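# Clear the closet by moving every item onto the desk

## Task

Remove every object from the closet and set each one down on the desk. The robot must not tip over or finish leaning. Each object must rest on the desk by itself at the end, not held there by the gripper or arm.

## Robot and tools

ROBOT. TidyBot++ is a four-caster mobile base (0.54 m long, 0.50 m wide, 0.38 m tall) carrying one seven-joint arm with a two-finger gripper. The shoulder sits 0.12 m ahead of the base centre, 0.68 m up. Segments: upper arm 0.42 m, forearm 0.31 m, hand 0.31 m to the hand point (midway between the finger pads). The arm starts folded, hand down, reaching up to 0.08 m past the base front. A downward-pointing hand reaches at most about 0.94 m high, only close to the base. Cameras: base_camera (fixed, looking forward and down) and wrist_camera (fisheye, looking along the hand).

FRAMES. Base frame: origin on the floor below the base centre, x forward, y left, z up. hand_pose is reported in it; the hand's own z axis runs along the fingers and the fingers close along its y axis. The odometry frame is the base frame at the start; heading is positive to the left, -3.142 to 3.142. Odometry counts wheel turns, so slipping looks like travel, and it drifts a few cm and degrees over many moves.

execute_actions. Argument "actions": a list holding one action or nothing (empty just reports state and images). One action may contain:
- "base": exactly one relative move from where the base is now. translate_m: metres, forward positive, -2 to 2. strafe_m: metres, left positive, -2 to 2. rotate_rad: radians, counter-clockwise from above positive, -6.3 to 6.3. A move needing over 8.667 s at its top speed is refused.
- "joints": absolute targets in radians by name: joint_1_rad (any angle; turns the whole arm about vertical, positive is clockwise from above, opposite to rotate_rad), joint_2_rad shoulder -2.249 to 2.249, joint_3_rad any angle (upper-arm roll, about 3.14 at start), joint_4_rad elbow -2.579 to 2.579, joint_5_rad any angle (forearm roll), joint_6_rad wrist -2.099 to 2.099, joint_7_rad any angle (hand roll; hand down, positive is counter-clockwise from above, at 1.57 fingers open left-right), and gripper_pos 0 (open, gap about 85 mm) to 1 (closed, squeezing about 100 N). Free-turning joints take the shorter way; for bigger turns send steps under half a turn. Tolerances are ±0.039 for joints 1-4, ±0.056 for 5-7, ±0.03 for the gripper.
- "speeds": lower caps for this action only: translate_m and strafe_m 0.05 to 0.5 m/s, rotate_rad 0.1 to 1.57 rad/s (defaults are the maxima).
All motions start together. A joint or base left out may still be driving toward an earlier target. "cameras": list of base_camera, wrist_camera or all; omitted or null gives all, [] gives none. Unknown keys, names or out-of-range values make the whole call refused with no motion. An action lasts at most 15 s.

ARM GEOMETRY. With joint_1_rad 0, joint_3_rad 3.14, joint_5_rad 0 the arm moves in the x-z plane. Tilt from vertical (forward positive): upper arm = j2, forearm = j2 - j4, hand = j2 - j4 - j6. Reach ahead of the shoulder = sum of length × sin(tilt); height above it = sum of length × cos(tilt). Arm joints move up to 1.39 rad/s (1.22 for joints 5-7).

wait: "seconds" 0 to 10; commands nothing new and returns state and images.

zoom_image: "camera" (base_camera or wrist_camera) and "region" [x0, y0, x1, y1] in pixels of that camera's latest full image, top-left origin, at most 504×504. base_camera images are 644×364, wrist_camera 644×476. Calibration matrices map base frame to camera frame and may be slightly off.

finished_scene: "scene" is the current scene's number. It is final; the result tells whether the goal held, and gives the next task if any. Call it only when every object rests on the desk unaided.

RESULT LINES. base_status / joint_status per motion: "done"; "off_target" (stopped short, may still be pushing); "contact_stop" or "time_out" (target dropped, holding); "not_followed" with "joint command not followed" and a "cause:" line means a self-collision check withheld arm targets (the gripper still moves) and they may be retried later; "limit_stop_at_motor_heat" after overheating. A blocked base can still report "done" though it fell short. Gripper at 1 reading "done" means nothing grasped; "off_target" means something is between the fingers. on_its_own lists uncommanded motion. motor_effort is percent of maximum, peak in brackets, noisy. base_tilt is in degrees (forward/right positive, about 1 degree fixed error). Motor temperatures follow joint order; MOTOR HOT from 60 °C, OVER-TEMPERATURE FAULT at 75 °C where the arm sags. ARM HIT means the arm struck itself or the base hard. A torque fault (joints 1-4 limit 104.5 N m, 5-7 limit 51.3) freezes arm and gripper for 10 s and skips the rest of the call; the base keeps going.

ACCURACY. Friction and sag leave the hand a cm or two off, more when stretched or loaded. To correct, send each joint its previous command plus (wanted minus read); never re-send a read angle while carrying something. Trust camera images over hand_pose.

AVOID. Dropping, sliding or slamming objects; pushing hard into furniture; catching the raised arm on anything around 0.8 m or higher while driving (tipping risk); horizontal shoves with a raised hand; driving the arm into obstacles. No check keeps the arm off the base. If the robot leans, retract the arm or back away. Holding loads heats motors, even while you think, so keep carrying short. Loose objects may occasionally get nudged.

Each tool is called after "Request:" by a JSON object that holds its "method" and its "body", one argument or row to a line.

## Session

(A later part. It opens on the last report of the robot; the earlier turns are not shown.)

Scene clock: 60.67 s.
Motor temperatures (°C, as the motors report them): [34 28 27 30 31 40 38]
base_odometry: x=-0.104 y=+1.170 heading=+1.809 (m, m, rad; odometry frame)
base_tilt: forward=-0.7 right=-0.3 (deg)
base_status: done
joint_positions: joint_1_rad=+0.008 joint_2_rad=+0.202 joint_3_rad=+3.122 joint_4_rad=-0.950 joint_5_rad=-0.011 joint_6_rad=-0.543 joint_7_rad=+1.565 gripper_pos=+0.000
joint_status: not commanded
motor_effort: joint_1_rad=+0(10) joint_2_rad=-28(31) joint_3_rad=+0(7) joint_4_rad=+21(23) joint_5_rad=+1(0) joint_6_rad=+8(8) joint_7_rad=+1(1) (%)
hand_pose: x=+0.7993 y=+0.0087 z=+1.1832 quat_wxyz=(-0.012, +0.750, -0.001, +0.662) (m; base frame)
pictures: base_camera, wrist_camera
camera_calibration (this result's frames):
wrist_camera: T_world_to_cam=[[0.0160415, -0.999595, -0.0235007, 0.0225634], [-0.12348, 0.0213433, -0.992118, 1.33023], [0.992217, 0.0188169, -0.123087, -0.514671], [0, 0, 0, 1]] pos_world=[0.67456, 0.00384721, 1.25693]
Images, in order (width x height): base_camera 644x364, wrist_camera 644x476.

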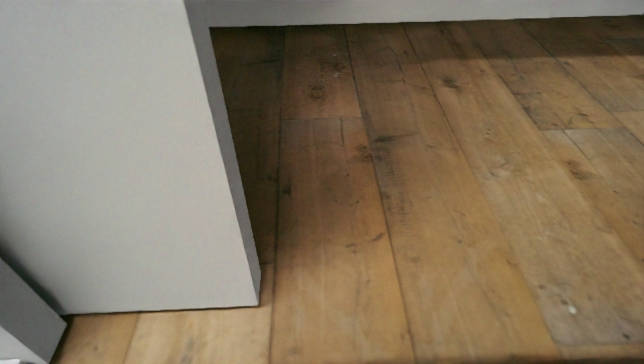

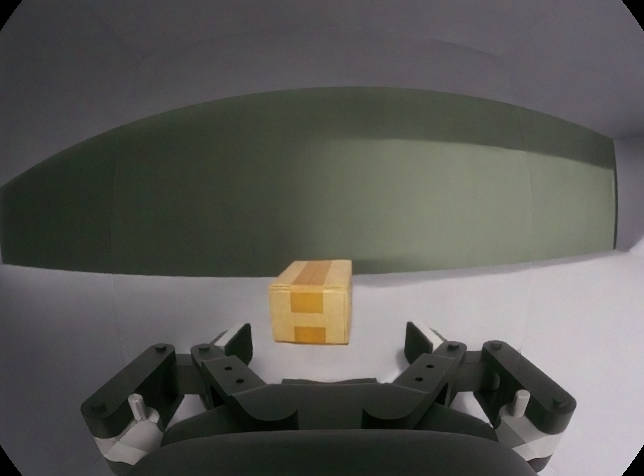

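Request:
{"method": "execute_actions", "body": {
  "actions": [
    {"base":{"translate_m":0.08},"speeds":{"translate_m":0.08},"joints":{"joint_1_rad":-0.035,"joint_2_rad":0.225}}
  ],
  "cameras": ["wrist_camera"]
}}

Request:
{"method": "execute_actions", "body": {
  "actions": [
    {"joints":{"gripper_pos":1}}
  ],
  "cameras": []
}}

Request:
{"method": "execute_actions", "body": {
  "actions": [
    {"joints":{"joint_2_rad":0.15}}
  ],
  "cameras": []
}}

Request:
{"method": "execute_actions", "body": {
  "actions": [
    {"base":{"strafe_m":-0.345}}
  ],
  "cameras": ["wrist_camera"]
}}

Request:
{"method": "execute_actions", "body": {
  "actions": [
    {"base":{"translate_m":-0.7}}
  ],
  "cameras": []
}}

Request:
{"method": "execute_actions", "body": {
  "actions": [
    {"base":{"translate_m":-2},"joints":{"joint_1_rad":-3.1,"joint_2_rad":-0.2,"joint_4_rad":-1.85,"joint_6_rad":0.1}}
  ],
  "cameras": []
}}

Request:
{"method": "execute_actions", "body": {
  "actions": [
    {"joints":{"joint_4_rad":-1.99}}
  ],
  "cameras": ["wrist_camera"]
}}

Scene clock: 62.53 s.
Motor temperatures (°C, as the motors report them): [34 28 27 30 31 40 38]
base_odometry: x=-0.123 y=+1.248 heading=+1.810 (m, m, rad; odometry frame)
base_tilt: forward=-0.7 right=-0.4 (deg)
base_status: done
joint_positions: joint_1_rad=-0.021 joint_2_rad=+0.225 joint_3_rad=+3.122 joint_4_rad=-0.949 joint_5_rad=-0.011 joint_6_rad=-0.543 joint_7_rad=+1.565 gripper_pos=+0.000
joint_status: all done
motor_effort: joint_1_rad=+0(2) joint_2_rad=-27(31) joint_3_rad=-1(2) joint_4_rad=+21(22) joint_5_rad=+1(1) joint_6_rad=+8(8) joint_7_rad=+2(1) (%)
hand_pose: x=+0.8100 y=+0.0286 z=+1.1682 quat_wxyz=(-0.022, +0.757, +0.010, +0.653) (m; base frame)
pictures: wrist_camera
camera_calibration (this result's frames):
wrist_camera: T_world_to_cam=[[0.0443827, -0.998725, -0.024048, 0.0195598], [-0.145593, 0.0173484, -0.989192, 1.33084], [0.988349, 0.0474042, -0.144638, -0.499994], [0, 0, 0, 1]] pos_world=[0.687062, 0.0201487, 1.24461]
Images, in order (width x height): wrist_camera 644x476.

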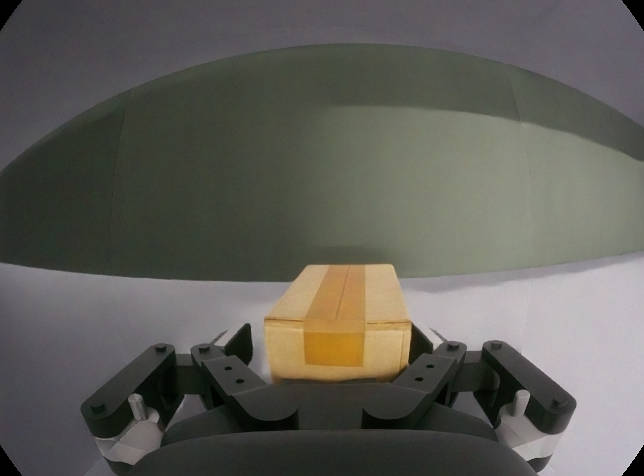

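Scene clock: 63.63 s.
Motor temperatures (°C, as the motors report them): [34 28 27 30 31 40 38]
base_odometry: x=-0.123 y=+1.248 heading=+1.810 (m, m, rad; odometry frame)
base_tilt: forward=-0.7 right=-0.4 (deg)
base_status: not commanded
joint_positions: joint_1_rad=-0.021 joint_2_rad=+0.225 joint_3_rad=+3.122 joint_4_rad=-0.948 joint_5_rad=-0.011 joint_6_rad=-0.543 joint_7_rad=+1.565 gripper_pos=+0.332
joint_status: gripper_pos off_target (ended at +0.332, target +1.000)
motor_effort: joint_1_rad=+0(1) joint_2_rad=-29(29) joint_3_rad=+0(1) joint_4_rad=+20(22) joint_5_rad=+1(1) joint_6_rad=+8(8) joint_7_rad=+0(1) (%)
hand_pose: x=+0.8099 y=+0.0286 z=+1.1684 quat_wxyz=(-0.022, +0.757, +0.010, +0.653) (m; base frame)
pictures: none
No camera images: the call's "cameras" was empty. Leave "cameras" out to get every camera's image.

Scene clock: 64.63 s.
Motor temperatures (°C, as the motors report them): [34 28 27 30 31 40 38]
base_odometry: x=-0.123 y=+1.248 heading=+1.810 (m, m, rad; odometry frame)
base_tilt: forward=-0.7 right=-0.3 (deg)
base_status: not commanded
joint_positions: joint_1_rad=-0.021 joint_2_rad=+0.155 joint_3_rad=+3.122 joint_4_rad=-0.948 joint_5_rad=-0.011 joint_6_rad=-0.547 joint_7_rad=+1.565 gripper_pos=+0.332
joint_status: all done
motor_effort: joint_1_rad=+0(0) joint_2_rad=-27(31) joint_3_rad=-1(1) joint_4_rad=+21(24) joint_5_rad=+1(1) joint_6_rad=+9(9) joint_7_rad=+1(1) (%)
hand_pose: x=+0.7738 y=+0.0279 z=+1.2151 quat_wxyz=(-0.022, +0.734, +0.010, +0.678) (m; base frame)
pictures: none
No camera images: the call's "cameras" was empty. Leave "cameras" out to get every camera's image.

Scene clock: 66.70 s.
Motor temperatures (°C, as the motors report them): [34 28 27 30 31 40 38]
base_odometry: x=+0.212 y=+1.330 heading=+1.810 (m, m, rad; odometry frame)
base_tilt: forward=-0.8 right=-0.4 (deg)
base_status: done
joint_positions: joint_1_rad=-0.024 joint_2_rad=+0.155 joint_3_rad=+3.122 joint_4_rad=-0.948 joint_5_rad=-0.011 joint_6_rad=-0.548 joint_7_rad=+1.565 gripper_pos=+0.332
joint_status: not commanded
motor_effort: joint_1_rad=+0(5) joint_2_rad=-27(27) joint_3_rad=-1(3) joint_4_rad=+21(22) joint_5_rad=+1(0) joint_6_rad=+9(9) joint_7_rad=+1(1) (%)
hand_pose: x=+0.7737 y=+0.0302 z=+1.2149 quat_wxyz=(-0.023, +0.734, +0.012, +0.678) (m; base frame)
pictures: wrist_camera
camera_calibration (this result's frames):
wrist_camera: T_world_to_cam=[[0.0495443, -0.998523, -0.0223112, 0.0177746], [-0.0790124, 0.0183501, -0.996705, 1.32938], [0.995642, 0.0511439, -0.0779865, -0.544126], [0, 0, 0, 1]] pos_world=[0.645911, 0.0211828, 1.28296]
Images, in order (width x height): wrist_camera 644x476.

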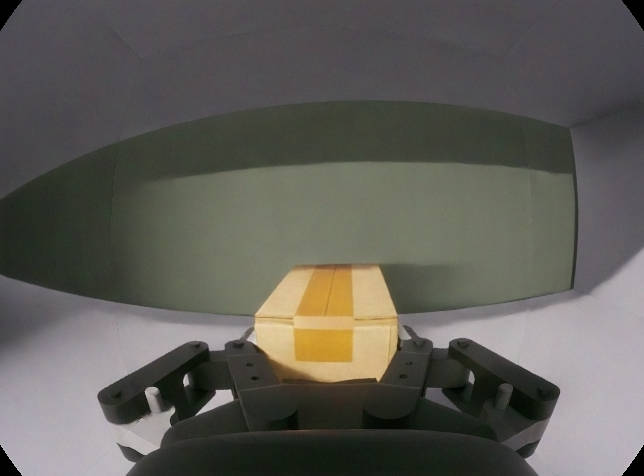

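Scene clock: 69.50 s.
Motor temperatures (°C, as the motors report them): [34 28 27 30 31 40 38]
base_odometry: x=+0.378 y=+0.650 heading=+1.810 (m, m, rad; odometry frame)
base_tilt: forward=-0.8 right=-0.4 (deg)
base_status: done
joint_positions: joint_1_rad=-0.024 joint_2_rad=+0.153 joint_3_rad=+3.122 joint_4_rad=-0.948 joint_5_rad=-0.011 joint_6_rad=-0.550 joint_7_rad=+1.565 gripper_pos=+0.332
joint_status: not commanded
motor_effort: joint_1_rad=+0(0) joint_2_rad=-27(30) joint_3_rad=+0(1) joint_4_rad=+21(22) joint_5_rad=+1(1) joint_6_rad=+9(9) joint_7_rad=+1(2) (%)
hand_pose: x=+0.7727 y=+0.0302 z=+1.2153 quat_wxyz=(-0.023, +0.735, +0.012, +0.678) (m; base frame)
pictures: none
No camera images: the call's "cameras" was empty. Leave "cameras" out to get every camera's image.

Scene clock: 75.00 s.
Motor temperatures (°C, as the motors report them): [34 28 27 30 31 40 38]
base_odometry: x=+0.853 y=-1.293 heading=+1.810 (m, m, rad; odometry frame)
base_tilt: forward=-0.8 right=-0.4 (deg)
base_status: done
joint_positions: joint_1_rad=-3.083 joint_2_rad=-0.186 joint_3_rad=+3.122 joint_4_rad=-1.833 joint_5_rad=-0.011 joint_6_rad=+0.055 joint_7_rad=+1.565 gripper_pos=+0.332
joint_status: all done
motor_effort: joint_1_rad=-1(3) joint_2_rad=-16(31) joint_3_rad=+0(2) joint_4_rad=+24(25) joint_5_rad=+1(0) joint_6_rad=+8(10) joint_7_rad=+1(2) (%)
hand_pose: x=-0.4273 y=+0.0186 z=+1.0644 quat_wxyz=(-0.699, +0.019, +0.714, +0.009) (m; base frame)
pictures: none
No camera images: the call's "cameras" was empty. Leave "cameras" out to get every camera's image.

Scene clock: 76.03 s.
Motor temperatures (°C, as the motors report them): [34 28 27 30 31 40 38]
base_odometry: x=+0.853 y=-1.293 heading=+1.810 (m, m, rad; odometry frame)
base_tilt: forward=-0.8 right=-0.4 (deg)
base_status: not commanded
joint_positions: joint_1_rad=-3.083 joint_2_rad=-0.189 joint_3_rad=+3.122 joint_4_rad=-1.983 joint_5_rad=-0.011 joint_6_rad=+0.059 joint_7_rad=+1.565 gripper_pos=+0.332
joint_status: all done
motor_effort: joint_1_rad=-1(1) joint_2_rad=-16(16) joint_3_rad=+0(0) joint_4_rad=+23(26) joint_5_rad=+1(1) joint_6_rad=+9(9) joint_7_rad=+1(1) (%)
hand_pose: x=-0.4152 y=+0.0184 z=+0.9746 quat_wxyz=(-0.647, +0.020, +0.763, +0.009) (m; base frame)
pictures: wrist_camera
camera_calibration (this result's frames):
wrist_camera: T_world_to_cam=[[0.0410914, 0.999021, -0.0163751, 0.0134347], [0.161791, -0.0228256, -0.986561, 1.08696], [-0.985969, 0.0378899, -0.162571, -0.11864], [0, 0, 0, 1]] pos_world=[-0.293388, 0.0158841, 1.05328]
Images, in order (width x height): wrist_camera 644x476.

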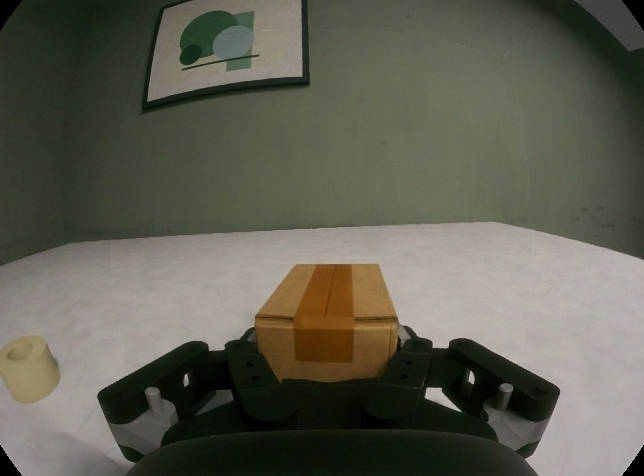

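Request:
{"method": "execute_actions", "body": {
  "actions": [
    {"joints":{"gripper_pos":0}}
  ],
  "cameras": []
}}

Request:
{"method": "execute_actions", "body": {
  "actions": [
    {"base":{"translate_m":2}}
  ],
  "cameras": []
}}

Request:
{"method": "execute_actions", "body": {
  "actions": [
    {"base":{"strafe_m":1.39},"joints":{"joint_1_rad":0.03,"joint_4_rad":-2.1,"joint_6_rad":0.34,"gripper_pos":1}}
  ],
  "cameras": []
}}

Request:
{"method": "execute_actions", "body": {
  "actions": [
    {"base":{"translate_m":0.2}}
  ]
}}

Scene clock: 77.43 s.
Motor temperatures (°C, as the motors report them): [34 28 27 30 31 40 38]
base_odometry: x=+0.853 y=-1.293 heading=+1.810 (m, m, rad; odometry frame)
base_tilt: forward=-0.8 right=-0.4 (deg)
base_status: not commanded
joint_positions: joint_1_rad=-3.083 joint_2_rad=-0.190 joint_3_rad=+3.122 joint_4_rad=-1.983 joint_5_rad=-0.011 joint_6_rad=+0.059 joint_7_rad=+1.565 gripper_pos=+0.000
joint_status: all done
motor_effort: joint_1_rad=+0(0) joint_2_rad=-14(16) joint_3_rad=-1(0) joint_4_rad=+23(23) joint_5_rad=+1(1) joint_6_rad=+8(9) joint_7_rad=+1(1) (%)
hand_pose: x=-0.4150 y=+0.0184 z=+0.9750 quat_wxyz=(-0.647, +0.020, +0.762, +0.009) (m; base frame)
pictures: none
No camera images: the call's "cameras" was empty. Leave "cameras" out to get every camera's image.

Scene clock: 82.90 s.
Motor temperatures (°C, as the motors report them): [34 28 27 31 31 40 38]
base_odometry: x=+0.379 y=+0.650 heading=+1.810 (m, m, rad; odometry frame)
base_tilt: forward=-0.8 right=-0.4 (deg)
base_status: done
joint_positions: joint_1_rad=-3.085 joint_2_rad=-0.200 joint_3_rad=+3.121 joint_4_rad=-1.983 joint_5_rad=-0.011 joint_6_rad=+0.061 joint_7_rad=+1.565 gripper_pos=+0.000
joint_status: not commanded
motor_effort: joint_1_rad=+0(4) joint_2_rad=-13(17) joint_3_rad=+0(5) joint_4_rad=+22(22) joint_5_rad=+1(1) joint_6_rad=+8(8) joint_7_rad=+1(1) (%)
hand_pose: x=-0.4121 y=+0.0168 z=+0.9812 quat_wxyz=(-0.652, +0.019, +0.758, +0.008) (m; base frame)
pictures: none
No camera images: the call's "cameras" was empty. Leave "cameras" out to get every camera's image.

Scene clock: 87.07 s.
Motor temperatures (°C, as the motors report them): [34 28 27 30 31 40 38]
base_odometry: x=-0.971 y=+0.321 heading=+1.810 (m, m, rad; odometry frame)
base_tilt: forward=-0.8 right=-0.4 (deg)
base_status: done
joint_positions: joint_1_rad=+0.011 joint_2_rad=-0.200 joint_3_rad=+3.120 joint_4_rad=-2.074 joint_5_rad=-0.011 joint_6_rad=+0.299 joint_7_rad=+1.565 gripper_pos=+0.999
joint_status: all done
motor_effort: joint_1_rad=-1(1) joint_2_rad=-15(15) joint_3_rad=+0(2) joint_4_rad=+22(21) joint_5_rad=+1(1) joint_6_rad=+8(8) joint_7_rad=+1(1) (%)
hand_pose: x=+0.6465 y=+0.0072 z=+0.9984 quat_wxyz=(-0.007, +0.709, -0.002, +0.705) (m; base frame)
pictures: none
No camera images: the call's "cameras" was empty. Leave "cameras" out to get every camera's image.

Scene clock: 88.70 s.
Motor temperatures (°C, as the motors report them): [34 28 27 30 31 40 38]
base_odometry: x=-1.019 y=+0.515 heading=+1.810 (m, m, rad; odometry frame)
base_tilt: forward=-0.7 right=-0.3 (deg)
base_status: done
joint_positions: joint_1_rad=+0.011 joint_2_rad=-0.195 joint_3_rad=+3.120 joint_4_rad=-2.078 joint_5_rad=-0.011 joint_6_rad=+0.301 joint_7_rad=+1.565 gripper_pos=+0.999
joint_status: not commanded
motor_effort: joint_1_rad=+0(1) joint_2_rad=-14(17) joint_3_rad=+0(0) joint_4_rad=+22(22) joint_5_rad=+1(1) joint_6_rad=+8(8) joint_7_rad=+1(1) (%)
hand_pose: x=+0.6477 y=+0.0071 z=+0.9945 quat_wxyz=(-0.007, +0.711, -0.002, +0.703) (m; base frame)
pictures: base_camera, wrist_camera
camera_calibration (this result's frames):
wrist_camera: T_world_to_cam=[[0.00848719, -0.999842, -0.0156406, 0.0159993], [-0.0101643, 0.0155541, -0.999827, 1.05866], [0.999912, 0.0086447, -0.0100307, -0.504813], [0, 0, 0, 1]] pos_world=[0.515393, 0.00389424, 1.05367]
Images, in order (width x height): base_camera 644x364, wrist_camera 644x476.

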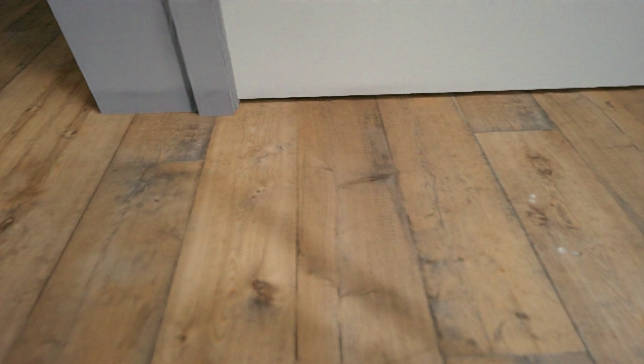

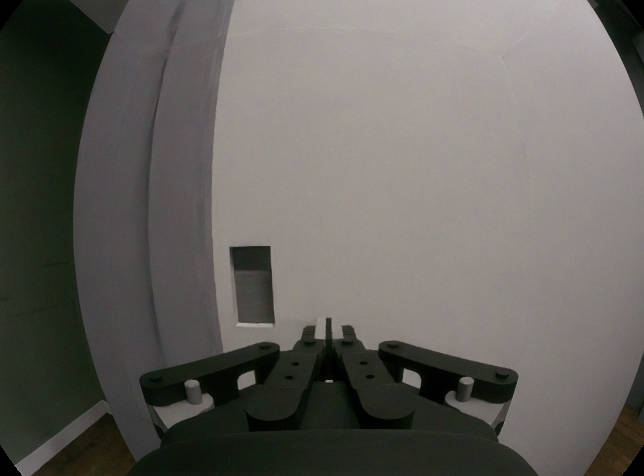

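Request:
{"method": "execute_actions", "body": {
  "actions": [
    {"base":{"strafe_m":0.072}}
  ],
  "cameras": []
}}

Request:
{"method": "execute_actions", "body": {
  "actions": [
    {"base":{"translate_m":0.115},"speeds":{"translate_m":0.07}}
  ],
  "cameras": []
}}

Request:
{"method": "execute_actions", "body": {
  "actions": [
    {"base":{"strafe_m":-0.3},"speeds":{"strafe_m":0.15}}
  ]
}}

Request:
{"method": "execute_actions", "body": {
  "actions": [
    {"base":{"translate_m":-0.04}}
  ],
  "cameras": []
}}

Request:
{"method": "execute_actions", "body": {
  "actions": [
    {"base":{"strafe_m":0.27},"joints":{"joint_7_rad":3.16,"joint_1_rad":0.04}}
  ]
}}

Scene clock: 90.17 s.
Motor temperatures (°C, as the motors report them): [34 28 27 30 31 40 38]
base_odometry: x=-1.089 y=+0.498 heading=+1.810 (m, m, rad; odometry frame)
base_tilt: forward=-0.7 right=-0.4 (deg)
base_status: done
joint_positions: joint_1_rad=+0.013 joint_2_rad=-0.195 joint_3_rad=+3.118 joint_4_rad=-2.078 joint_5_rad=-0.011 joint_6_rad=+0.302 joint_7_rad=+1.565 gripper_pos=+0.999
joint_status: not commanded
motor_effort: joint_1_rad=+0(2) joint_2_rad=-14(15) joint_3_rad=+0(2) joint_4_rad=+22(22) joint_5_rad=+1(2) joint_6_rad=+8(8) joint_7_rad=+1(1) (%)
hand_pose: x=+0.6477 y=+0.0069 z=+0.9943 quat_wxyz=(-0.006, +0.711, -0.002, +0.703) (m; base frame)
pictures: none
No camera images: the call's "cameras" was empty. Leave "cameras" out to get every camera's image.

Scene clock: 92.33 s.
Motor temperatures (°C, as the motors report them): [34 28 27 30 31 40 38]
base_odometry: x=-1.117 y=+0.610 heading=+1.810 (m, m, rad; odometry frame)
base_tilt: forward=-0.8 right=-0.4 (deg)
base_status: done
joint_positions: joint_1_rad=+0.013 joint_2_rad=-0.217 joint_3_rad=+3.118 joint_4_rad=-2.095 joint_5_rad=-0.011 joint_6_rad=+0.304 joint_7_rad=+1.565 gripper_pos=+0.999
joint_status: not commanded
motor_effort: joint_1_rad=+0(1) joint_2_rad=-10(15) joint_3_rad=+0(0) joint_4_rad=+23(29) joint_5_rad=+1(1) joint_6_rad=+8(9) joint_7_rad=+1(1) (%)
hand_pose: x=+0.6390 y=+0.0069 z=+0.9964 quat_wxyz=(-0.006, +0.708, -0.002, +0.706) (m; base frame)
pictures: none
No camera images: the call's "cameras" was empty. Leave "cameras" out to get every camera's image.

Scene clock: 95.23 s.
Motor temperatures (°C, as the motors report them): [34 28 27 31 31 40 38]
base_odometry: x=-0.825 y=+0.681 heading=+1.810 (m, m, rad; odometry frame)
base_tilt: forward=-0.8 right=-0.4 (deg)
base_status: done
joint_positions: joint_1_rad=+0.001 joint_2_rad=-0.222 joint_3_rad=+3.078 joint_4_rad=-2.103 joint_5_rad=-0.011 joint_6_rad=+0.307 joint_7_rad=+1.565 gripper_pos=+0.999
joint_status: not commanded
motor_effort: joint_1_rad=+2(23) joint_2_rad=-7(14) joint_3_rad=+2(24) joint_4_rad=+26(27) joint_5_rad=+1(5) joint_6_rad=+10(10) joint_7_rad=+1(1) (%)
hand_pose: x=+0.6352 y=+0.0363 z=+0.9948 quat_wxyz=(-0.021, +0.708, +0.020, +0.706) (m; base frame)
pictures: base_camera, wrist_camera
camera_calibration (this result's frames):
wrist_camera: T_world_to_cam=[[0.0592719, -0.998225, -0.00574162, 0.00314897], [-0.0029425, 0.00557699, -0.99998, 1.05434], [0.998238, 0.0592877, -0.00260672, -0.500704], [0, 0, 0, 1]] pos_world=[0.502737, 0.0269489, 1.05303]
Images, in order (width x height): base_camera 644x364, wrist_camera 644x476.

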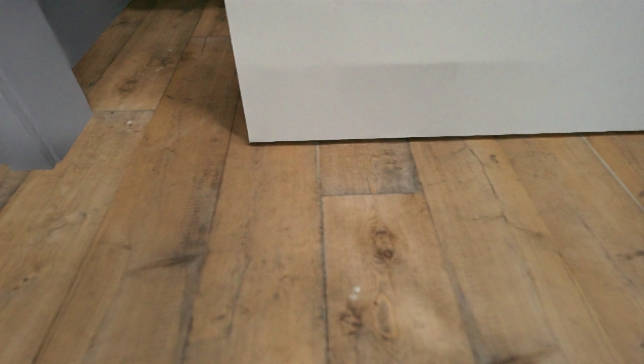

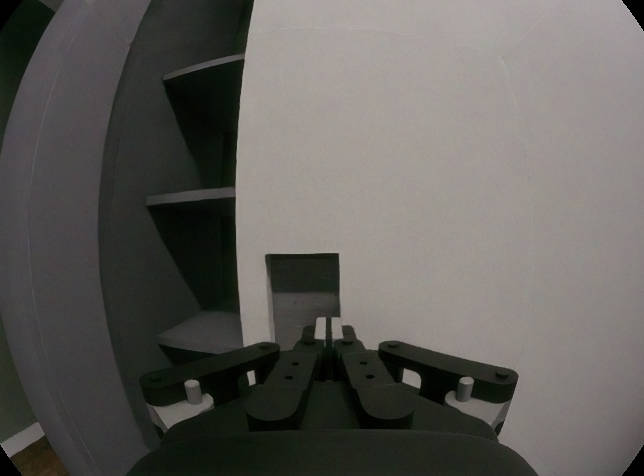

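Scene clock: 96.20 s.
Motor temperatures (°C, as the motors report them): [34 28 27 31 31 40 38]
base_odometry: x=-0.816 y=+0.642 heading=+1.811 (m, m, rad; odometry frame)
base_tilt: forward=-0.7 right=-0.4 (deg)
base_status: done
joint_positions: joint_1_rad=+0.010 joint_2_rad=-0.203 joint_3_rad=+3.087 joint_4_rad=-2.098 joint_5_rad=-0.011 joint_6_rad=+0.307 joint_7_rad=+1.565 gripper_pos=+0.999
joint_status: not commanded
motor_effort: joint_1_rad=+0(2) joint_2_rad=-14(18) joint_3_rad=+0(2) joint_4_rad=+22(26) joint_5_rad=+1(1) joint_6_rad=+8(9) joint_7_rad=+1(1) (%)
hand_pose: x=+0.6423 y=+0.0267 z=+0.9880 quat_wxyz=(-0.016, +0.713, +0.013, +0.701) (m; base frame)
pictures: none
No camera images: the call's "cameras" was empty. Leave "cameras" out to get every camera's image.

Scene clock: 98.07 s.
Motor temperatures (°C, as the motors report them): [34 28 27 31 31 40 38]
base_odometry: x=-1.078 y=+0.578 heading=+1.811 (m, m, rad; odometry frame)
base_tilt: forward=-0.8 right=-0.4 (deg)
base_status: done
joint_positions: joint_1_rad=+0.019 joint_2_rad=-0.203 joint_3_rad=+3.092 joint_4_rad=-2.098 joint_5_rad=-0.011 joint_6_rad=+0.307 joint_7_rad=+3.156 gripper_pos=+0.999
joint_status: all done
motor_effort: joint_1_rad=+0(1) joint_2_rad=-14(15) joint_3_rad=+0(2) joint_4_rad=+22(22) joint_5_rad=+1(0) joint_6_rad=+8(8) joint_7_rad=+1(1) (%)
hand_pose: x=+0.6427 y=+0.0189 z=+0.9881 quat_wxyz=(+0.493, +0.494, +0.515, +0.498) (m; base frame)
pictures: base_camera, wrist_camera
camera_calibration (this result's frames):
wrist_camera: T_world_to_cam=[[0.0188648, 0.0109956, 0.999762, -1.00133], [0.0272683, -0.999573, 0.010479, 0.0488663], [0.99945, 0.0270641, -0.0191566, -0.490973], [0, 0, 0, 1]] pos_world=[0.50826, 0.0731434, 0.991173]
Images, in order (width x height): base_camera 644x364, wrist_camera 644x476.

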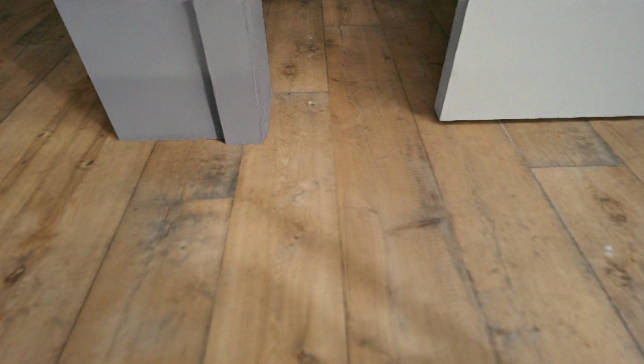

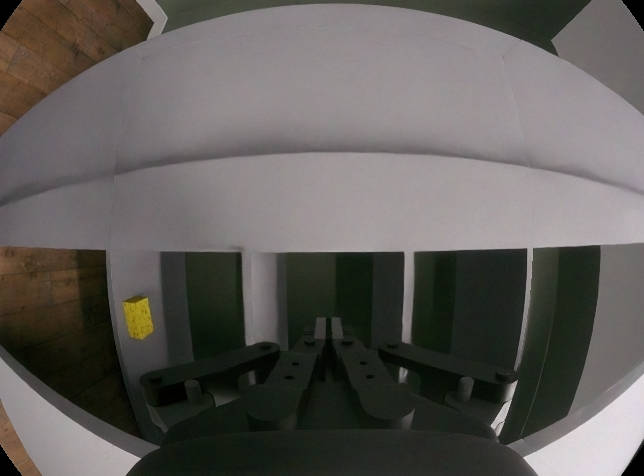

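Request:
{"method": "execute_actions", "body": {
  "actions": [
    {"base":{"translate_m":0.07}}
  ],
  "cameras": []
}}

Request:
{"method": "execute_actions", "body": {
  "actions": [
    {"base":{"strafe_m":-0.8},"speeds":{"strafe_m":0.15}}
  ],
  "cameras": []
}}

Request:
{"method": "execute_actions", "body": {
  "actions": [
    {"base":{"translate_m":-0.1}}
  ],
  "cameras": []
}}

Request:
{"method": "execute_actions", "body": {
  "actions": [
    {"base":{"strafe_m":0.62},"joints":{"joint_2_rad":0.71,"joint_3_rad":3.14,"joint_4_rad":-2.14,"joint_6_rad":0.98,"joint_7_rad":1.55,"gripper_pos":0}}
  ]
}}

Scene clock: 99.47 s.
Motor temperatures (°C, as the motors report them): [34 28 27 31 31 40 38]
base_odometry: x=-1.095 y=+0.646 heading=+1.811 (m, m, rad; odometry frame)
base_tilt: forward=-0.7 right=-0.4 (deg)
base_status: done
joint_positions: joint_1_rad=+0.020 joint_2_rad=-0.196 joint_3_rad=+3.092 joint_4_rad=-2.098 joint_5_rad=-0.011 joint_6_rad=+0.307 joint_7_rad=+3.156 gripper_pos=+0.999
joint_status: not commanded
motor_effort: joint_1_rad=+0(0) joint_2_rad=-15(17) joint_3_rad=+0(1) joint_4_rad=+22(22) joint_5_rad=+1(1) joint_6_rad=+7(8) joint_7_rad=+1(1) (%)
hand_pose: x=+0.6448 y=+0.0187 z=+0.9844 quat_wxyz=(+0.491, +0.496, +0.516, +0.497) (m; base frame)
pictures: none
No camera images: the call's "cameras" was empty. Leave "cameras" out to get every camera's image.

Scene clock: 106.07 s.
Motor temperatures (°C, as the motors report them): [34 28 27 31 31 40 38]
base_odometry: x=-0.318 y=+0.837 heading=+1.811 (m, m, rad; odometry frame)
base_tilt: forward=-0.8 right=-0.4 (deg)
base_status: done
joint_positions: joint_1_rad=-0.030 joint_2_rad=-0.219 joint_3_rad=+3.037 joint_4_rad=-2.115 joint_5_rad=-0.011 joint_6_rad=+0.307 joint_7_rad=+3.156 gripper_pos=+0.999
joint_status: not commanded
motor_effort: joint_1_rad=+14(20) joint_2_rad=-10(15) joint_3_rad=+15(20) joint_4_rad=+25(30) joint_5_rad=-2(4) joint_6_rad=+9(11) joint_7_rad=+1(2) (%)
hand_pose: x=+0.6303 y=+0.0752 z=+0.9859 quat_wxyz=(+0.470, +0.464, +0.542, +0.520) (m; base frame)
pictures: none
No camera images: the call's "cameras" was empty. Leave "cameras" out to get every camera's image.

Scene clock: 107.33 s.
Motor temperatures (°C, as the motors report them): [34 28 27 31 31 40 38]
base_odometry: x=-0.294 y=+0.739 heading=+1.811 (m, m, rad; odometry frame)
base_tilt: forward=-0.8 right=-0.4 (deg)
base_status: done
joint_positions: joint_1_rad=+0.031 joint_2_rad=-0.206 joint_3_rad=+3.099 joint_4_rad=-2.102 joint_5_rad=-0.011 joint_6_rad=+0.307 joint_7_rad=+3.156 gripper_pos=+0.999
joint_status: not commanded
motor_effort: joint_1_rad=+0(14) joint_2_rad=-13(17) joint_3_rad=+0(15) joint_4_rad=+21(26) joint_5_rad=+1(2) joint_6_rad=+8(9) joint_7_rad=+1(2) (%)
hand_pose: x=+0.6417 y=+0.0084 z=+0.9875 quat_wxyz=(+0.497, +0.499, +0.510, +0.494) (m; base frame)
pictures: none
No camera images: the call's "cameras" was empty. Leave "cameras" out to get every camera's image.

Scene clock: 110.10 s.
Motor temperatures (°C, as the motors report them): [34 28 27 31 31 40 38]
base_odometry: x=-0.896 y=+0.591 heading=+1.812 (m, m, rad; odometry frame)
base_tilt: forward=-0.8 right=-0.4 (deg)
base_status: done
joint_positions: joint_1_rad=+0.031 joint_2_rad=+0.707 joint_3_rad=+3.116 joint_4_rad=-2.117 joint_5_rad=-0.011 joint_6_rad=+0.939 joint_7_rad=+1.572 gripper_pos=+0.000
joint_status: all done
motor_effort: joint_1_rad=+0(3) joint_2_rad=-33(36) joint_3_rad=-1(2) joint_4_rad=+11(21) joint_5_rad=+1(0) joint_6_rad=+8(8) joint_7_rad=+1(2) (%)
hand_pose: x=+0.7862 y=-0.0076 z=+0.6068 quat_wxyz=(-0.002, +0.809, -0.014, +0.588) (m; base frame)
pictures: base_camera, wrist_camera
camera_calibration (this result's frames):
wrist_camera: T_world_to_cam=[[-0.0209563, -0.999505, -0.0234601, 0.0219038], [-0.308088, 0.0287794, -0.950922, 0.877378], [0.951127, -0.0127001, -0.308539, -0.427717], [0, 0, 0, 1]] pos_world=[0.677582, -0.00878945, 0.702865]
Images, in order (width x height): base_camera 644x364, wrist_camera 644x476.

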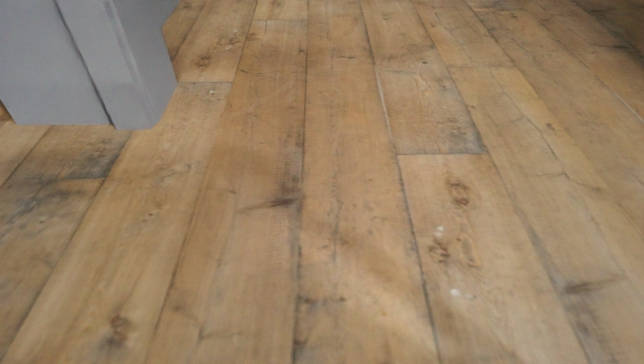

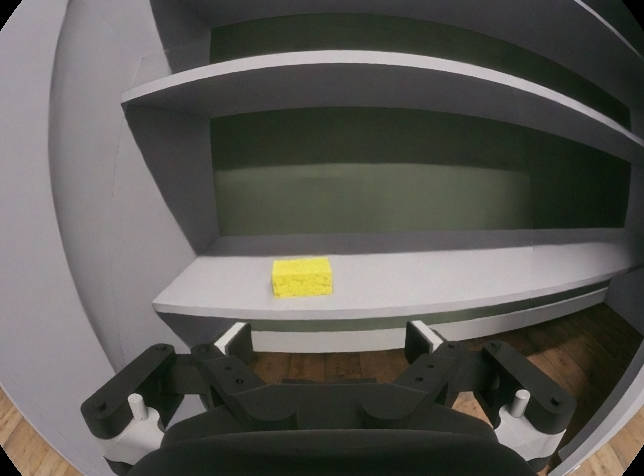

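Request:
{"method": "execute_actions", "body": {
  "actions": [
    {"base":{"translate_m":0.14},"joints":{"joint_1_rad":-0.01,"joint_2_rad":0.93,"joint_6_rad":1.2}}
  ],
  "cameras": ["wrist_camera"]
}}

Scene clock: 111.70 s.
Motor temperatures (°C, as the motors report them): [34 28 27 31 31 40 38]
base_odometry: x=-0.930 y=+0.727 heading=+1.812 (m, m, rad; odometry frame)
base_tilt: forward=-0.7 right=-0.4 (deg)
base_status: done
joint_positions: joint_1_rad=+0.009 joint_2_rad=+0.933 joint_3_rad=+3.116 joint_4_rad=-2.120 joint_5_rad=-0.011 joint_6_rad=+1.159 joint_7_rad=+1.572 gripper_pos=+0.000
joint_status: all done
motor_effort: joint_1_rad=+0(2) joint_2_rad=-36(38) joint_3_rad=-1(2) joint_4_rad=+6(11) joint_5_rad=+1(1) joint_6_rad=+7(8) joint_7_rad=+1(2) (%)
hand_pose: x=+0.7797 y=+0.0058 z=+0.5208 quat_wxyz=(-0.007, +0.812, -0.008, +0.584) (m; base frame)
pictures: wrist_camera
camera_calibration (this result's frames):
wrist_camera: T_world_to_cam=[[-0.00383067, -0.999684, -0.0248279, 0.0205243], [-0.316421, 0.0247641, -0.948295, 0.798355], [0.948611, 0.00422346, -0.316416, -0.441933], [0, 0, 0, 1]] pos_world=[0.671918, 0.00261374, 0.617752]
Images, in order (width x height): wrist_camera 644x476.

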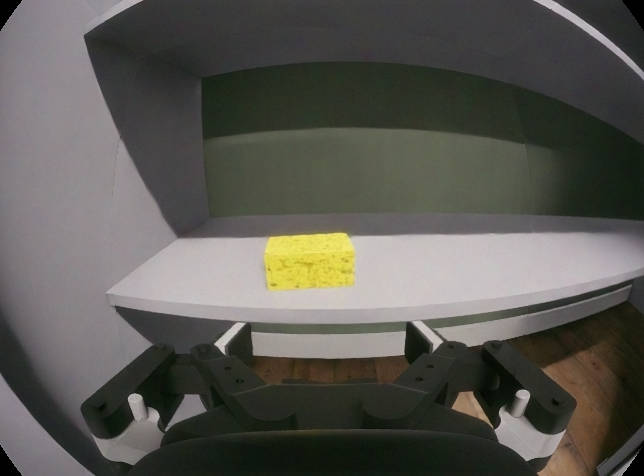

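Request:
{"method": "execute_actions", "body": {
  "actions": [
    {"base":{"translate_m":0.22},"speeds":{"translate_m":0.08},"joints":{"joint_2_rad":0.97}}
  ],
  "cameras": ["wrist_camera"]
}}

Scene clock: 115.13 s.
Motor temperatures (°C, as the motors report them): [34 28 27 30 31 40 38]
base_odometry: x=-0.983 y=+0.941 heading=+1.812 (m, m, rad; odometry frame)
base_tilt: forward=-0.7 right=-0.4 (deg)
base_status: done
joint_positions: joint_1_rad=+0.008 joint_2_rad=+0.965 joint_3_rad=+3.116 joint_4_rad=-2.123 joint_5_rad=-0.011 joint_6_rad=+1.161 joint_7_rad=+1.572 gripper_pos=+0.000
joint_status: all done
motor_effort: joint_1_rad=+0(2) joint_2_rad=-35(36) joint_3_rad=-1(2) joint_4_rad=+6(9) joint_5_rad=+1(1) joint_6_rad=+7(8) joint_7_rad=+1(1) (%)
hand_pose: x=+0.7735 y=+0.0061 z=+0.4993 quat_wxyz=(-0.007, +0.821, -0.008, +0.571) (m; base frame)
pictures: wrist_camera
camera_calibration (this result's frames):
wrist_camera: T_world_to_cam=[[-0.00419998, -0.999682, -0.0248792, 0.020599], [-0.347407, 0.0247884, -0.937387, 0.794482], [0.937705, 0.0047062, -0.3474, -0.418902], [0, 0, 0, 1]] pos_world=[0.668902, 0.00286993, 0.599723]
Images, in order (width x height): wrist_camera 644x476.

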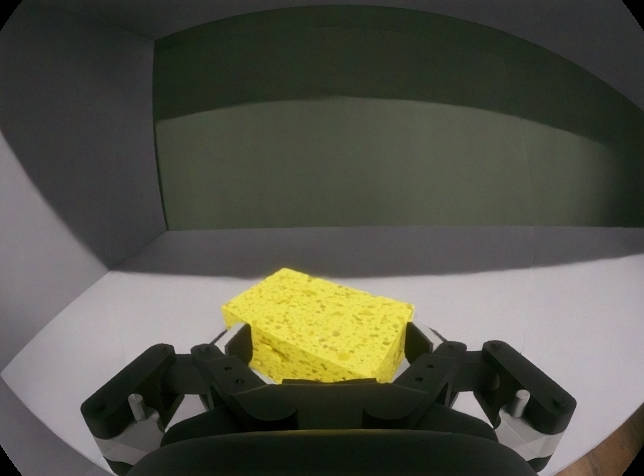

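Request:
{"method": "execute_actions", "body": {
  "actions": [
    {"base":{"translate_m":-0.15}}
  ],
  "cameras": []
}}

Request:
{"method": "execute_actions", "body": {
  "actions": [
    {"base":{"strafe_m":-0.4}}
  ],
  "cameras": []
}}

Request:
{"method": "execute_actions", "body": {
  "actions": [
    {"base":{"rotate_rad":0.385}}
  ],
  "cameras": []
}}

Request:
{"method": "execute_actions", "body": {
  "actions": [
    {"base":{"translate_m":0.16},"speeds":{"translate_m":0.12}}
  ]
}}

Scene clock: 116.87 s.
Motor temperatures (°C, as the motors report them): [34 28 27 30 31 40 38]
base_odometry: x=-0.947 y=+0.795 heading=+1.813 (m, m, rad; odometry frame)
base_tilt: forward=-0.7 right=-0.4 (deg)
base_status: done
joint_positions: joint_1_rad=+0.006 joint_2_rad=+0.965 joint_3_rad=+3.117 joint_4_rad=-2.126 joint_5_rad=-0.011 joint_6_rad=+1.161 joint_7_rad=+1.572 gripper_pos=+0.000
joint_status: not commanded
motor_effort: joint_1_rad=+0(4) joint_2_rad=-35(37) joint_3_rad=-1(3) joint_4_rad=+5(7) joint_5_rad=+1(2) joint_6_rad=+7(8) joint_7_rad=+1(1) (%)
hand_pose: x=+0.7719 y=+0.0072 z=+0.4981 quat_wxyz=(-0.007, +0.822, -0.007, +0.569) (m; base frame)
pictures: none
No camera images: the call's "cameras" was empty. Leave "cameras" out to get every camera's image.

Scene clock: 119.03 s.
Motor temperatures (°C, as the motors report them): [34 28 27 30 31 40 38]
base_odometry: x=-0.558 y=+0.891 heading=+1.812 (m, m, rad; odometry frame)
base_tilt: forward=-0.7 right=-0.4 (deg)
base_status: done
joint_positions: joint_1_rad=-0.001 joint_2_rad=+0.965 joint_3_rad=+3.125 joint_4_rad=-2.126 joint_5_rad=-0.011 joint_6_rad=+1.161 joint_7_rad=+1.572 gripper_pos=+0.000
joint_status: not commanded
motor_effort: joint_1_rad=+0(3) joint_2_rad=-35(36) joint_3_rad=-1(3) joint_4_rad=+6(6) joint_5_rad=+1(1) joint_6_rad=+7(8) joint_7_rad=+1(1) (%)
hand_pose: x=+0.7719 y=+0.0074 z=+0.4980 quat_wxyz=(-0.005, +0.822, -0.004, +0.569) (m; base frame)
pictures: none
No camera images: the call's "cameras" was empty. Leave "cameras" out to get every camera's image.

Scene clock: 120.50 s.
Motor temperatures (°C, as the motors report them): [34 28 27 30 31 40 38]
base_odometry: x=-0.558 y=+0.891 heading=+2.197 (m, m, rad; odometry frame)
base_tilt: forward=-0.7 right=-0.4 (deg)
base_status: done
joint_positions: joint_1_rad=-0.020 joint_2_rad=+0.965 joint_3_rad=+3.129 joint_4_rad=-2.126 joint_5_rad=-0.011 joint_6_rad=+1.162 joint_7_rad=+1.572 gripper_pos=+0.000
joint_status: not commanded
motor_effort: joint_1_rad=+0(5) joint_2_rad=-35(37) joint_3_rad=-1(3) joint_4_rad=+5(6) joint_5_rad=+1(0) joint_6_rad=+7(8) joint_7_rad=+1(1) (%)
hand_pose: x=+0.7717 y=+0.0181 z=+0.4980 quat_wxyz=(-0.009, +0.822, +0.004, +0.569) (m; base frame)
pictures: none
No camera images: the call's "cameras" was empty. Leave "cameras" out to get every camera's image.

Scene clock: 122.43 s.
Motor temperatures (°C, as the motors report them): [34 28 27 30 31 40 38]
base_odometry: x=-0.652 y=+1.020 heading=+2.198 (m, m, rad; odometry frame)
base_tilt: forward=-0.8 right=-0.4 (deg)
base_status: done
joint_positions: joint_1_rad=-0.020 joint_2_rad=+0.966 joint_3_rad=+3.129 joint_4_rad=-2.127 joint_5_rad=-0.011 joint_6_rad=+1.162 joint_7_rad=+1.572 gripper_pos=+0.000
joint_status: not commanded
motor_effort: joint_1_rad=+0(2) joint_2_rad=-36(36) joint_3_rad=-1(2) joint_4_rad=+5(7) joint_5_rad=+1(1) joint_6_rad=+8(8) joint_7_rad=+1(1) (%)
hand_pose: x=+0.7715 y=+0.0181 z=+0.4978 quat_wxyz=(-0.009, +0.822, +0.004, +0.569) (m; base frame)
pictures: base_camera, wrist_camera
camera_calibration (this result's frames):
wrist_camera: T_world_to_cam=[[0.017082, -0.999749, -0.0145204, 0.0109953], [-0.351295, 0.00759557, -0.936234, 0.79479], [0.936109, 0.0210937, -0.351077, -0.41488], [0, 0, 0, 1]] pos_world=[0.667391, 0.013707, 0.598614]
Images, in order (width x height): base_camera 644x364, wrist_camera 644x476.

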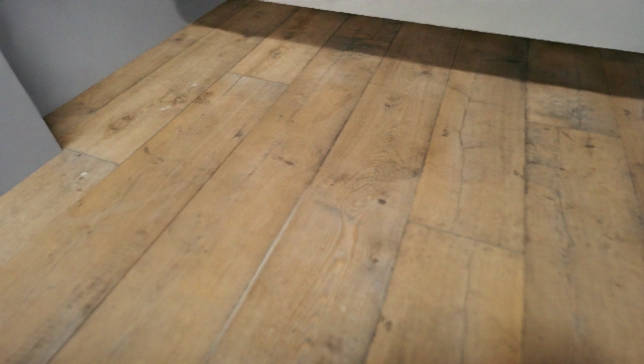

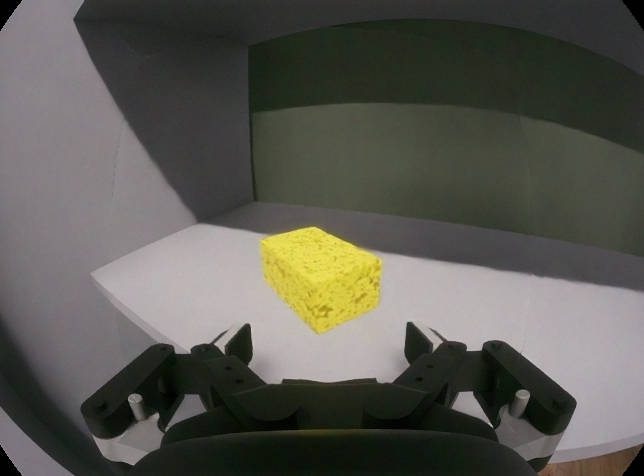

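Request:
{"method": "execute_actions", "body": {
  "actions": [
    {"base":{"translate_m":0.115},"speeds":{"translate_m":0.07},"joints":{"joint_1_rad":0.015}}
  ],
  "cameras": ["wrist_camera"]
}}

Request:
{"method": "execute_actions", "body": {
  "actions": [
    {"joints":{"gripper_pos":1}}
  ],
  "cameras": ["wrist_camera"]
}}

Scene clock: 124.70 s.
Motor temperatures (°C, as the motors report them): [34 28 27 30 31 40 38]
base_odometry: x=-0.720 y=+1.114 heading=+2.199 (m, m, rad; odometry frame)
base_tilt: forward=-0.7 right=-0.4 (deg)
base_status: done
joint_positions: joint_1_rad=-0.001 joint_2_rad=+0.966 joint_3_rad=+3.129 joint_4_rad=-2.127 joint_5_rad=-0.011 joint_6_rad=+1.162 joint_7_rad=+1.572 gripper_pos=+0.000
joint_status: all done
motor_effort: joint_1_rad=-1(2) joint_2_rad=-35(36) joint_3_rad=-1(2) joint_4_rad=+6(7) joint_5_rad=+1(0) joint_6_rad=+7(8) joint_7_rad=+1(1) (%)
hand_pose: x=+0.7716 y=+0.0057 z=+0.4977 quat_wxyz=(-0.004, +0.822, -0.004, +0.569) (m; base frame)
pictures: wrist_camera
camera_calibration (this result's frames):
wrist_camera: T_world_to_cam=[[-0.0018745, -0.999893, -0.0145173, 0.0132487], [-0.351367, 0.0142503, -0.936129, 0.794799], [0.936236, 0.00334614, -0.351356, -0.414602], [0, 0, 0, 1]] pos_world=[0.667456, 0.00330853, 0.598554]
Images, in order (width x height): wrist_camera 644x476.

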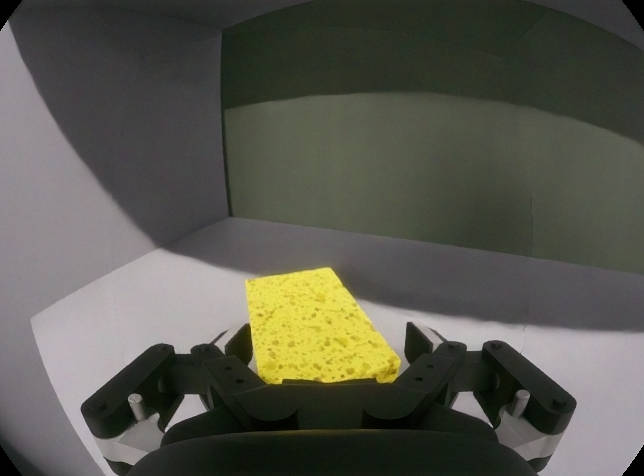

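Scene clock: 125.80 s.
Motor temperatures (°C, as the motors report them): [34 28 27 30 31 40 38]
base_odometry: x=-0.720 y=+1.113 heading=+2.199 (m, m, rad; odometry frame)
base_tilt: forward=-0.7 right=-0.4 (deg)
base_status: not commanded
joint_positions: joint_1_rad=-0.001 joint_2_rad=+0.966 joint_3_rad=+3.129 joint_4_rad=-2.127 joint_5_rad=-0.011 joint_6_rad=+1.167 joint_7_rad=+1.572 gripper_pos=+0.341
joint_status: gripper_pos off_target (ended at +0.341, target +1.000)
motor_effort: joint_1_rad=+0(0) joint_2_rad=-34(35) joint_3_rad=-1(1) joint_4_rad=+4(6) joint_5_rad=+1(1) joint_6_rad=+6(8) joint_7_rad=+1(1) (%)
hand_pose: x=+0.7721 y=+0.0057 z=+0.4991 quat_wxyz=(-0.004, +0.821, -0.004, +0.571) (m; base frame)
pictures: wrist_camera
camera_calibration (this result's frames):
wrist_camera: T_world_to_cam=[[-0.00185706, -0.999893, -0.0145152, 0.0132395], [-0.346791, 0.0142584, -0.937834, 0.793674], [0.93794, 0.00329212, -0.346781, -0.418193], [0, 0, 0, 1]] pos_world=[0.667504, 0.00329834, 0.599506]
Images, in order (width x height): wrist_camera 644x476.

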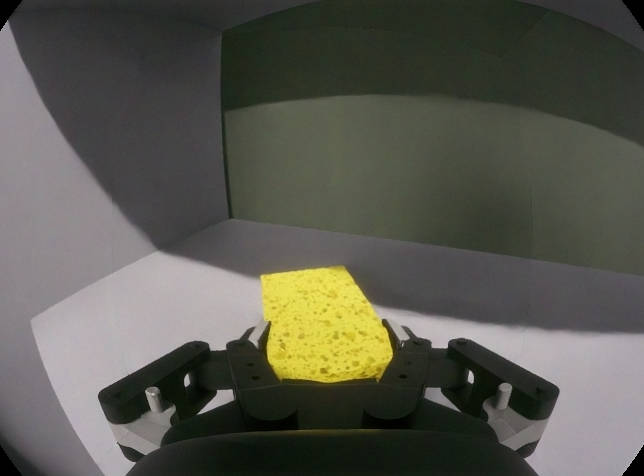

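Request:
{"method": "execute_actions", "body": {
  "actions": [
    {"base":{"translate_m":-0.8},"joints":{"joint_2_rad":0.89}}
  ],
  "cameras": []
}}

Request:
{"method": "execute_actions", "body": {
  "actions": [
    {"base":{"translate_m":-2},"joints":{"joint_1_rad":-2.2,"joint_2_rad":-0.2,"joint_4_rad":-1.6,"joint_6_rad":-0.3}}
  ],
  "cameras": ["wrist_camera"]
}}

Scene clock: 129.20 s.
Motor temperatures (°C, as the motors report them): [34 28 27 30 31 40 38]
base_odometry: x=-0.249 y=+0.466 heading=+2.199 (m, m, rad; odometry frame)
base_tilt: forward=-0.7 right=-0.4 (deg)
base_status: done
joint_positions: joint_1_rad=+0.003 joint_2_rad=+0.893 joint_3_rad=+3.129 joint_4_rad=-2.128 joint_5_rad=-0.011 joint_6_rad=+1.167 joint_7_rad=+1.572 gripper_pos=+0.342
joint_status: all done
motor_effort: joint_1_rad=+0(5) joint_2_rad=-35(38) joint_3_rad=-1(4) joint_4_rad=+7(8) joint_5_rad=+1(2) joint_6_rad=+8(8) joint_7_rad=+1(2) (%)
hand_pose: x=+0.7834 y=+0.0032 z=+0.5466 quat_wxyz=(-0.003, +0.800, -0.005, +0.600) (m; base frame)
pictures: none
No camera images: the call's "cameras" was empty. Leave "cameras" out to get every camera's image.

Scene clock: 134.57 s.
Motor temperatures (°C, as the motors report them): [34 28 27 30 31 40 38]
base_odometry: x=+0.929 y=-1.150 heading=+2.200 (m, m, rad; odometry frame)
base_tilt: forward=-0.8 right=-0.4 (deg)
base_status: done
joint_positions: joint_1_rad=-2.184 joint_2_rad=-0.193 joint_3_rad=+3.129 joint_4_rad=-1.623 joint_5_rad=-0.011 joint_6_rad=-0.261 joint_7_rad=+1.572 gripper_pos=+0.342
joint_status: all done
motor_effort: joint_1_rad=+0(3) joint_2_rad=-16(36) joint_3_rad=+0(2) joint_4_rad=+22(22) joint_5_rad=+1(2) joint_6_rad=+8(8) joint_7_rad=+1(1) (%)
hand_pose: x=-0.1995 y=+0.4352 z=+1.1016 quat_wxyz=(-0.592, +0.342, +0.665, +0.299) (m; base frame)
pictures: wrist_camera
camera_calibration (this result's frames):
wrist_camera: T_world_to_cam=[[0.808896, 0.587842, -0.0113298, -0.0831597], [0.0607803, -0.102772, -0.992846, 1.20846], [-0.584801, 0.802421, -0.118861, -0.202004], [0, 0, 0, 1]] pos_world=[-0.124315, 0.335173, 1.17486]
Images, in order (width x height): wrist_camera 644x476.

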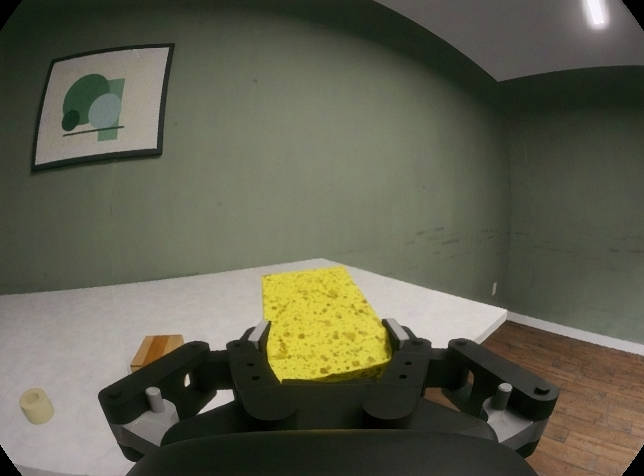

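Request:
{"method": "execute_actions", "body": {
  "actions": [
    {"joints":{"joint_2_rad":0.25,"joint_4_rad":-1.25}}
  ],
  "cameras": []
}}

Request:
{"method": "execute_actions", "body": {
  "actions": [
    {"joints":{"joint_4_rad":-1.39}}
  ],
  "cameras": ["wrist_camera"]
}}

Scene clock: 136.67 s.
Motor temperatures (°C, as the motors report them): [34 28 27 30 31 40 38]
base_odometry: x=+0.929 y=-1.150 heading=+2.200 (m, m, rad; odometry frame)
base_tilt: forward=-0.8 right=-0.4 (deg)
base_status: not commanded
joint_positions: joint_1_rad=-2.184 joint_2_rad=+0.255 joint_3_rad=+3.129 joint_4_rad=-1.275 joint_5_rad=-0.011 joint_6_rad=-0.262 joint_7_rad=+1.572 gripper_pos=+0.342
joint_status: all done
motor_effort: joint_1_rad=-1(1) joint_2_rad=-31(33) joint_3_rad=+0(1) joint_4_rad=+23(23) joint_5_rad=+1(1) joint_6_rad=+8(8) joint_7_rad=+1(1) (%)
hand_pose: x=-0.3058 y=+0.5862 z=+1.0337 quat_wxyz=(-0.559, +0.359, +0.693, +0.280) (m; base frame)
pictures: none
No camera images: the call's "cameras" was empty. Leave "cameras" out to get every camera's image.

Scene clock: 138.43 s.
Motor temperatures (°C, as the motors report them): [34 28 27 30 31 40 38]
base_odometry: x=+0.929 y=-1.150 heading=+2.200 (m, m, rad; odometry frame)
base_tilt: forward=-0.8 right=-0.4 (deg)
base_status: not commanded
joint_positions: joint_1_rad=-2.184 joint_2_rad=+0.239 joint_3_rad=+3.129 joint_4_rad=-1.362 joint_5_rad=-0.011 joint_6_rad=-0.259 joint_7_rad=+1.572 gripper_pos=+0.342
joint_status: all done
motor_effort: joint_1_rad=+0(1) joint_2_rad=-25(32) joint_3_rad=-1(1) joint_4_rad=+16(24) joint_5_rad=+1(1) joint_6_rad=+4(8) joint_7_rad=+0(1) (%)
hand_pose: x=-0.2990 y=+0.5764 z=+0.9919 quat_wxyz=(-0.534, +0.368, +0.712, +0.267) (m; base frame)
pictures: wrist_camera
camera_calibration (this result's frames):
wrist_camera: T_world_to_cam=[[0.810309, 0.585753, -0.017098, -0.0795991], [0.15379, -0.240721, -0.958333, 1.19319], [-0.565463, 0.773916, -0.285141, -0.19937], [0, 0, 0, 1]] pos_world=[-0.231736, 0.488146, 1.08526]
Images, in order (width x height): wrist_camera 644x476.

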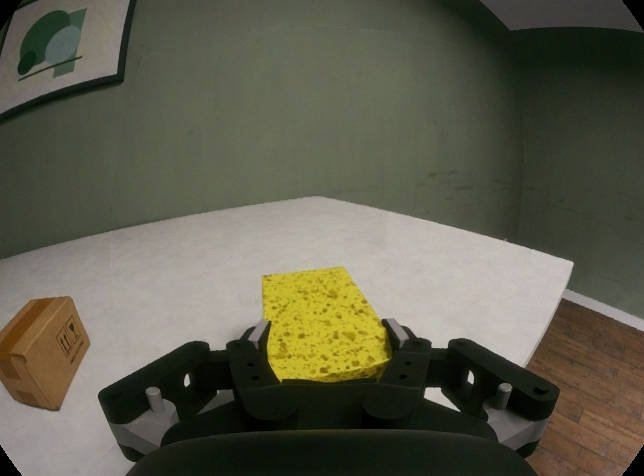

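Request:
{"method": "execute_actions", "body": {
  "actions": [
    {"joints":{"gripper_pos":0}}
  ],
  "cameras": []
}}

Request:
{"method": "execute_actions", "body": {
  "actions": [
    {"joints":{"joint_4_rad":-1.15}}
  ],
  "cameras": []
}}

Request:
{"method": "finished_scene", "body": {
  "scene": 2
}}

Scene clock: 139.67 s.
Motor temperatures (°C, as the motors report them): [34 29 27 30 31 40 38]
base_odometry: x=+0.929 y=-1.150 heading=+2.200 (m, m, rad; odometry frame)
base_tilt: forward=-0.8 right=-0.4 (deg)
base_status: not commanded
joint_positions: joint_1_rad=-2.184 joint_2_rad=+0.245 joint_3_rad=+3.129 joint_4_rad=-1.375 joint_5_rad=-0.011 joint_6_rad=-0.260 joint_7_rad=+1.572 gripper_pos=+0.000
joint_status: all done
motor_effort: joint_1_rad=-1(1) joint_2_rad=-29(32) joint_3_rad=+0(1) joint_4_rad=+22(23) joint_5_rad=+1(1) joint_6_rad=+7(8) joint_7_rad=+1(1) (%)
hand_pose: x=-0.2993 y=+0.5769 z=+0.9796 quat_wxyz=(-0.527, +0.371, +0.717, +0.264) (m; base frame)
pictures: none
No camera images: the call's "cameras" was empty. Leave "cameras" out to get every camera's image.

Scene clock: 140.93 s.
Motor temperatures (°C, as the motors report them): [34 29 27 30 31 40 38]
base_odometry: x=+0.929 y=-1.150 heading=+2.200 (m, m, rad; odometry frame)
base_tilt: forward=-0.8 right=-0.4 (deg)
base_status: not commanded
joint_positions: joint_1_rad=-2.184 joint_2_rad=+0.245 joint_3_rad=+3.129 joint_4_rad=-1.164 joint_5_rad=-0.011 joint_6_rad=-0.263 joint_7_rad=+1.572 gripper_pos=+0.000
joint_status: all done
motor_effort: joint_1_rad=-1(0) joint_2_rad=-31(31) joint_3_rad=+0(1) joint_4_rad=+22(24) joint_5_rad=+1(1) joint_6_rad=+8(8) joint_7_rad=+1(1) (%)
hand_pose: x=-0.3045 y=+0.5847 z=+1.1089 quat_wxyz=(-0.599, +0.341, +0.659, +0.300) (m; base frame)
pictures: none
No camera images: the call's "cameras" was empty. Leave "cameras" out to get every camera's image.

The scene is finished: the task was done.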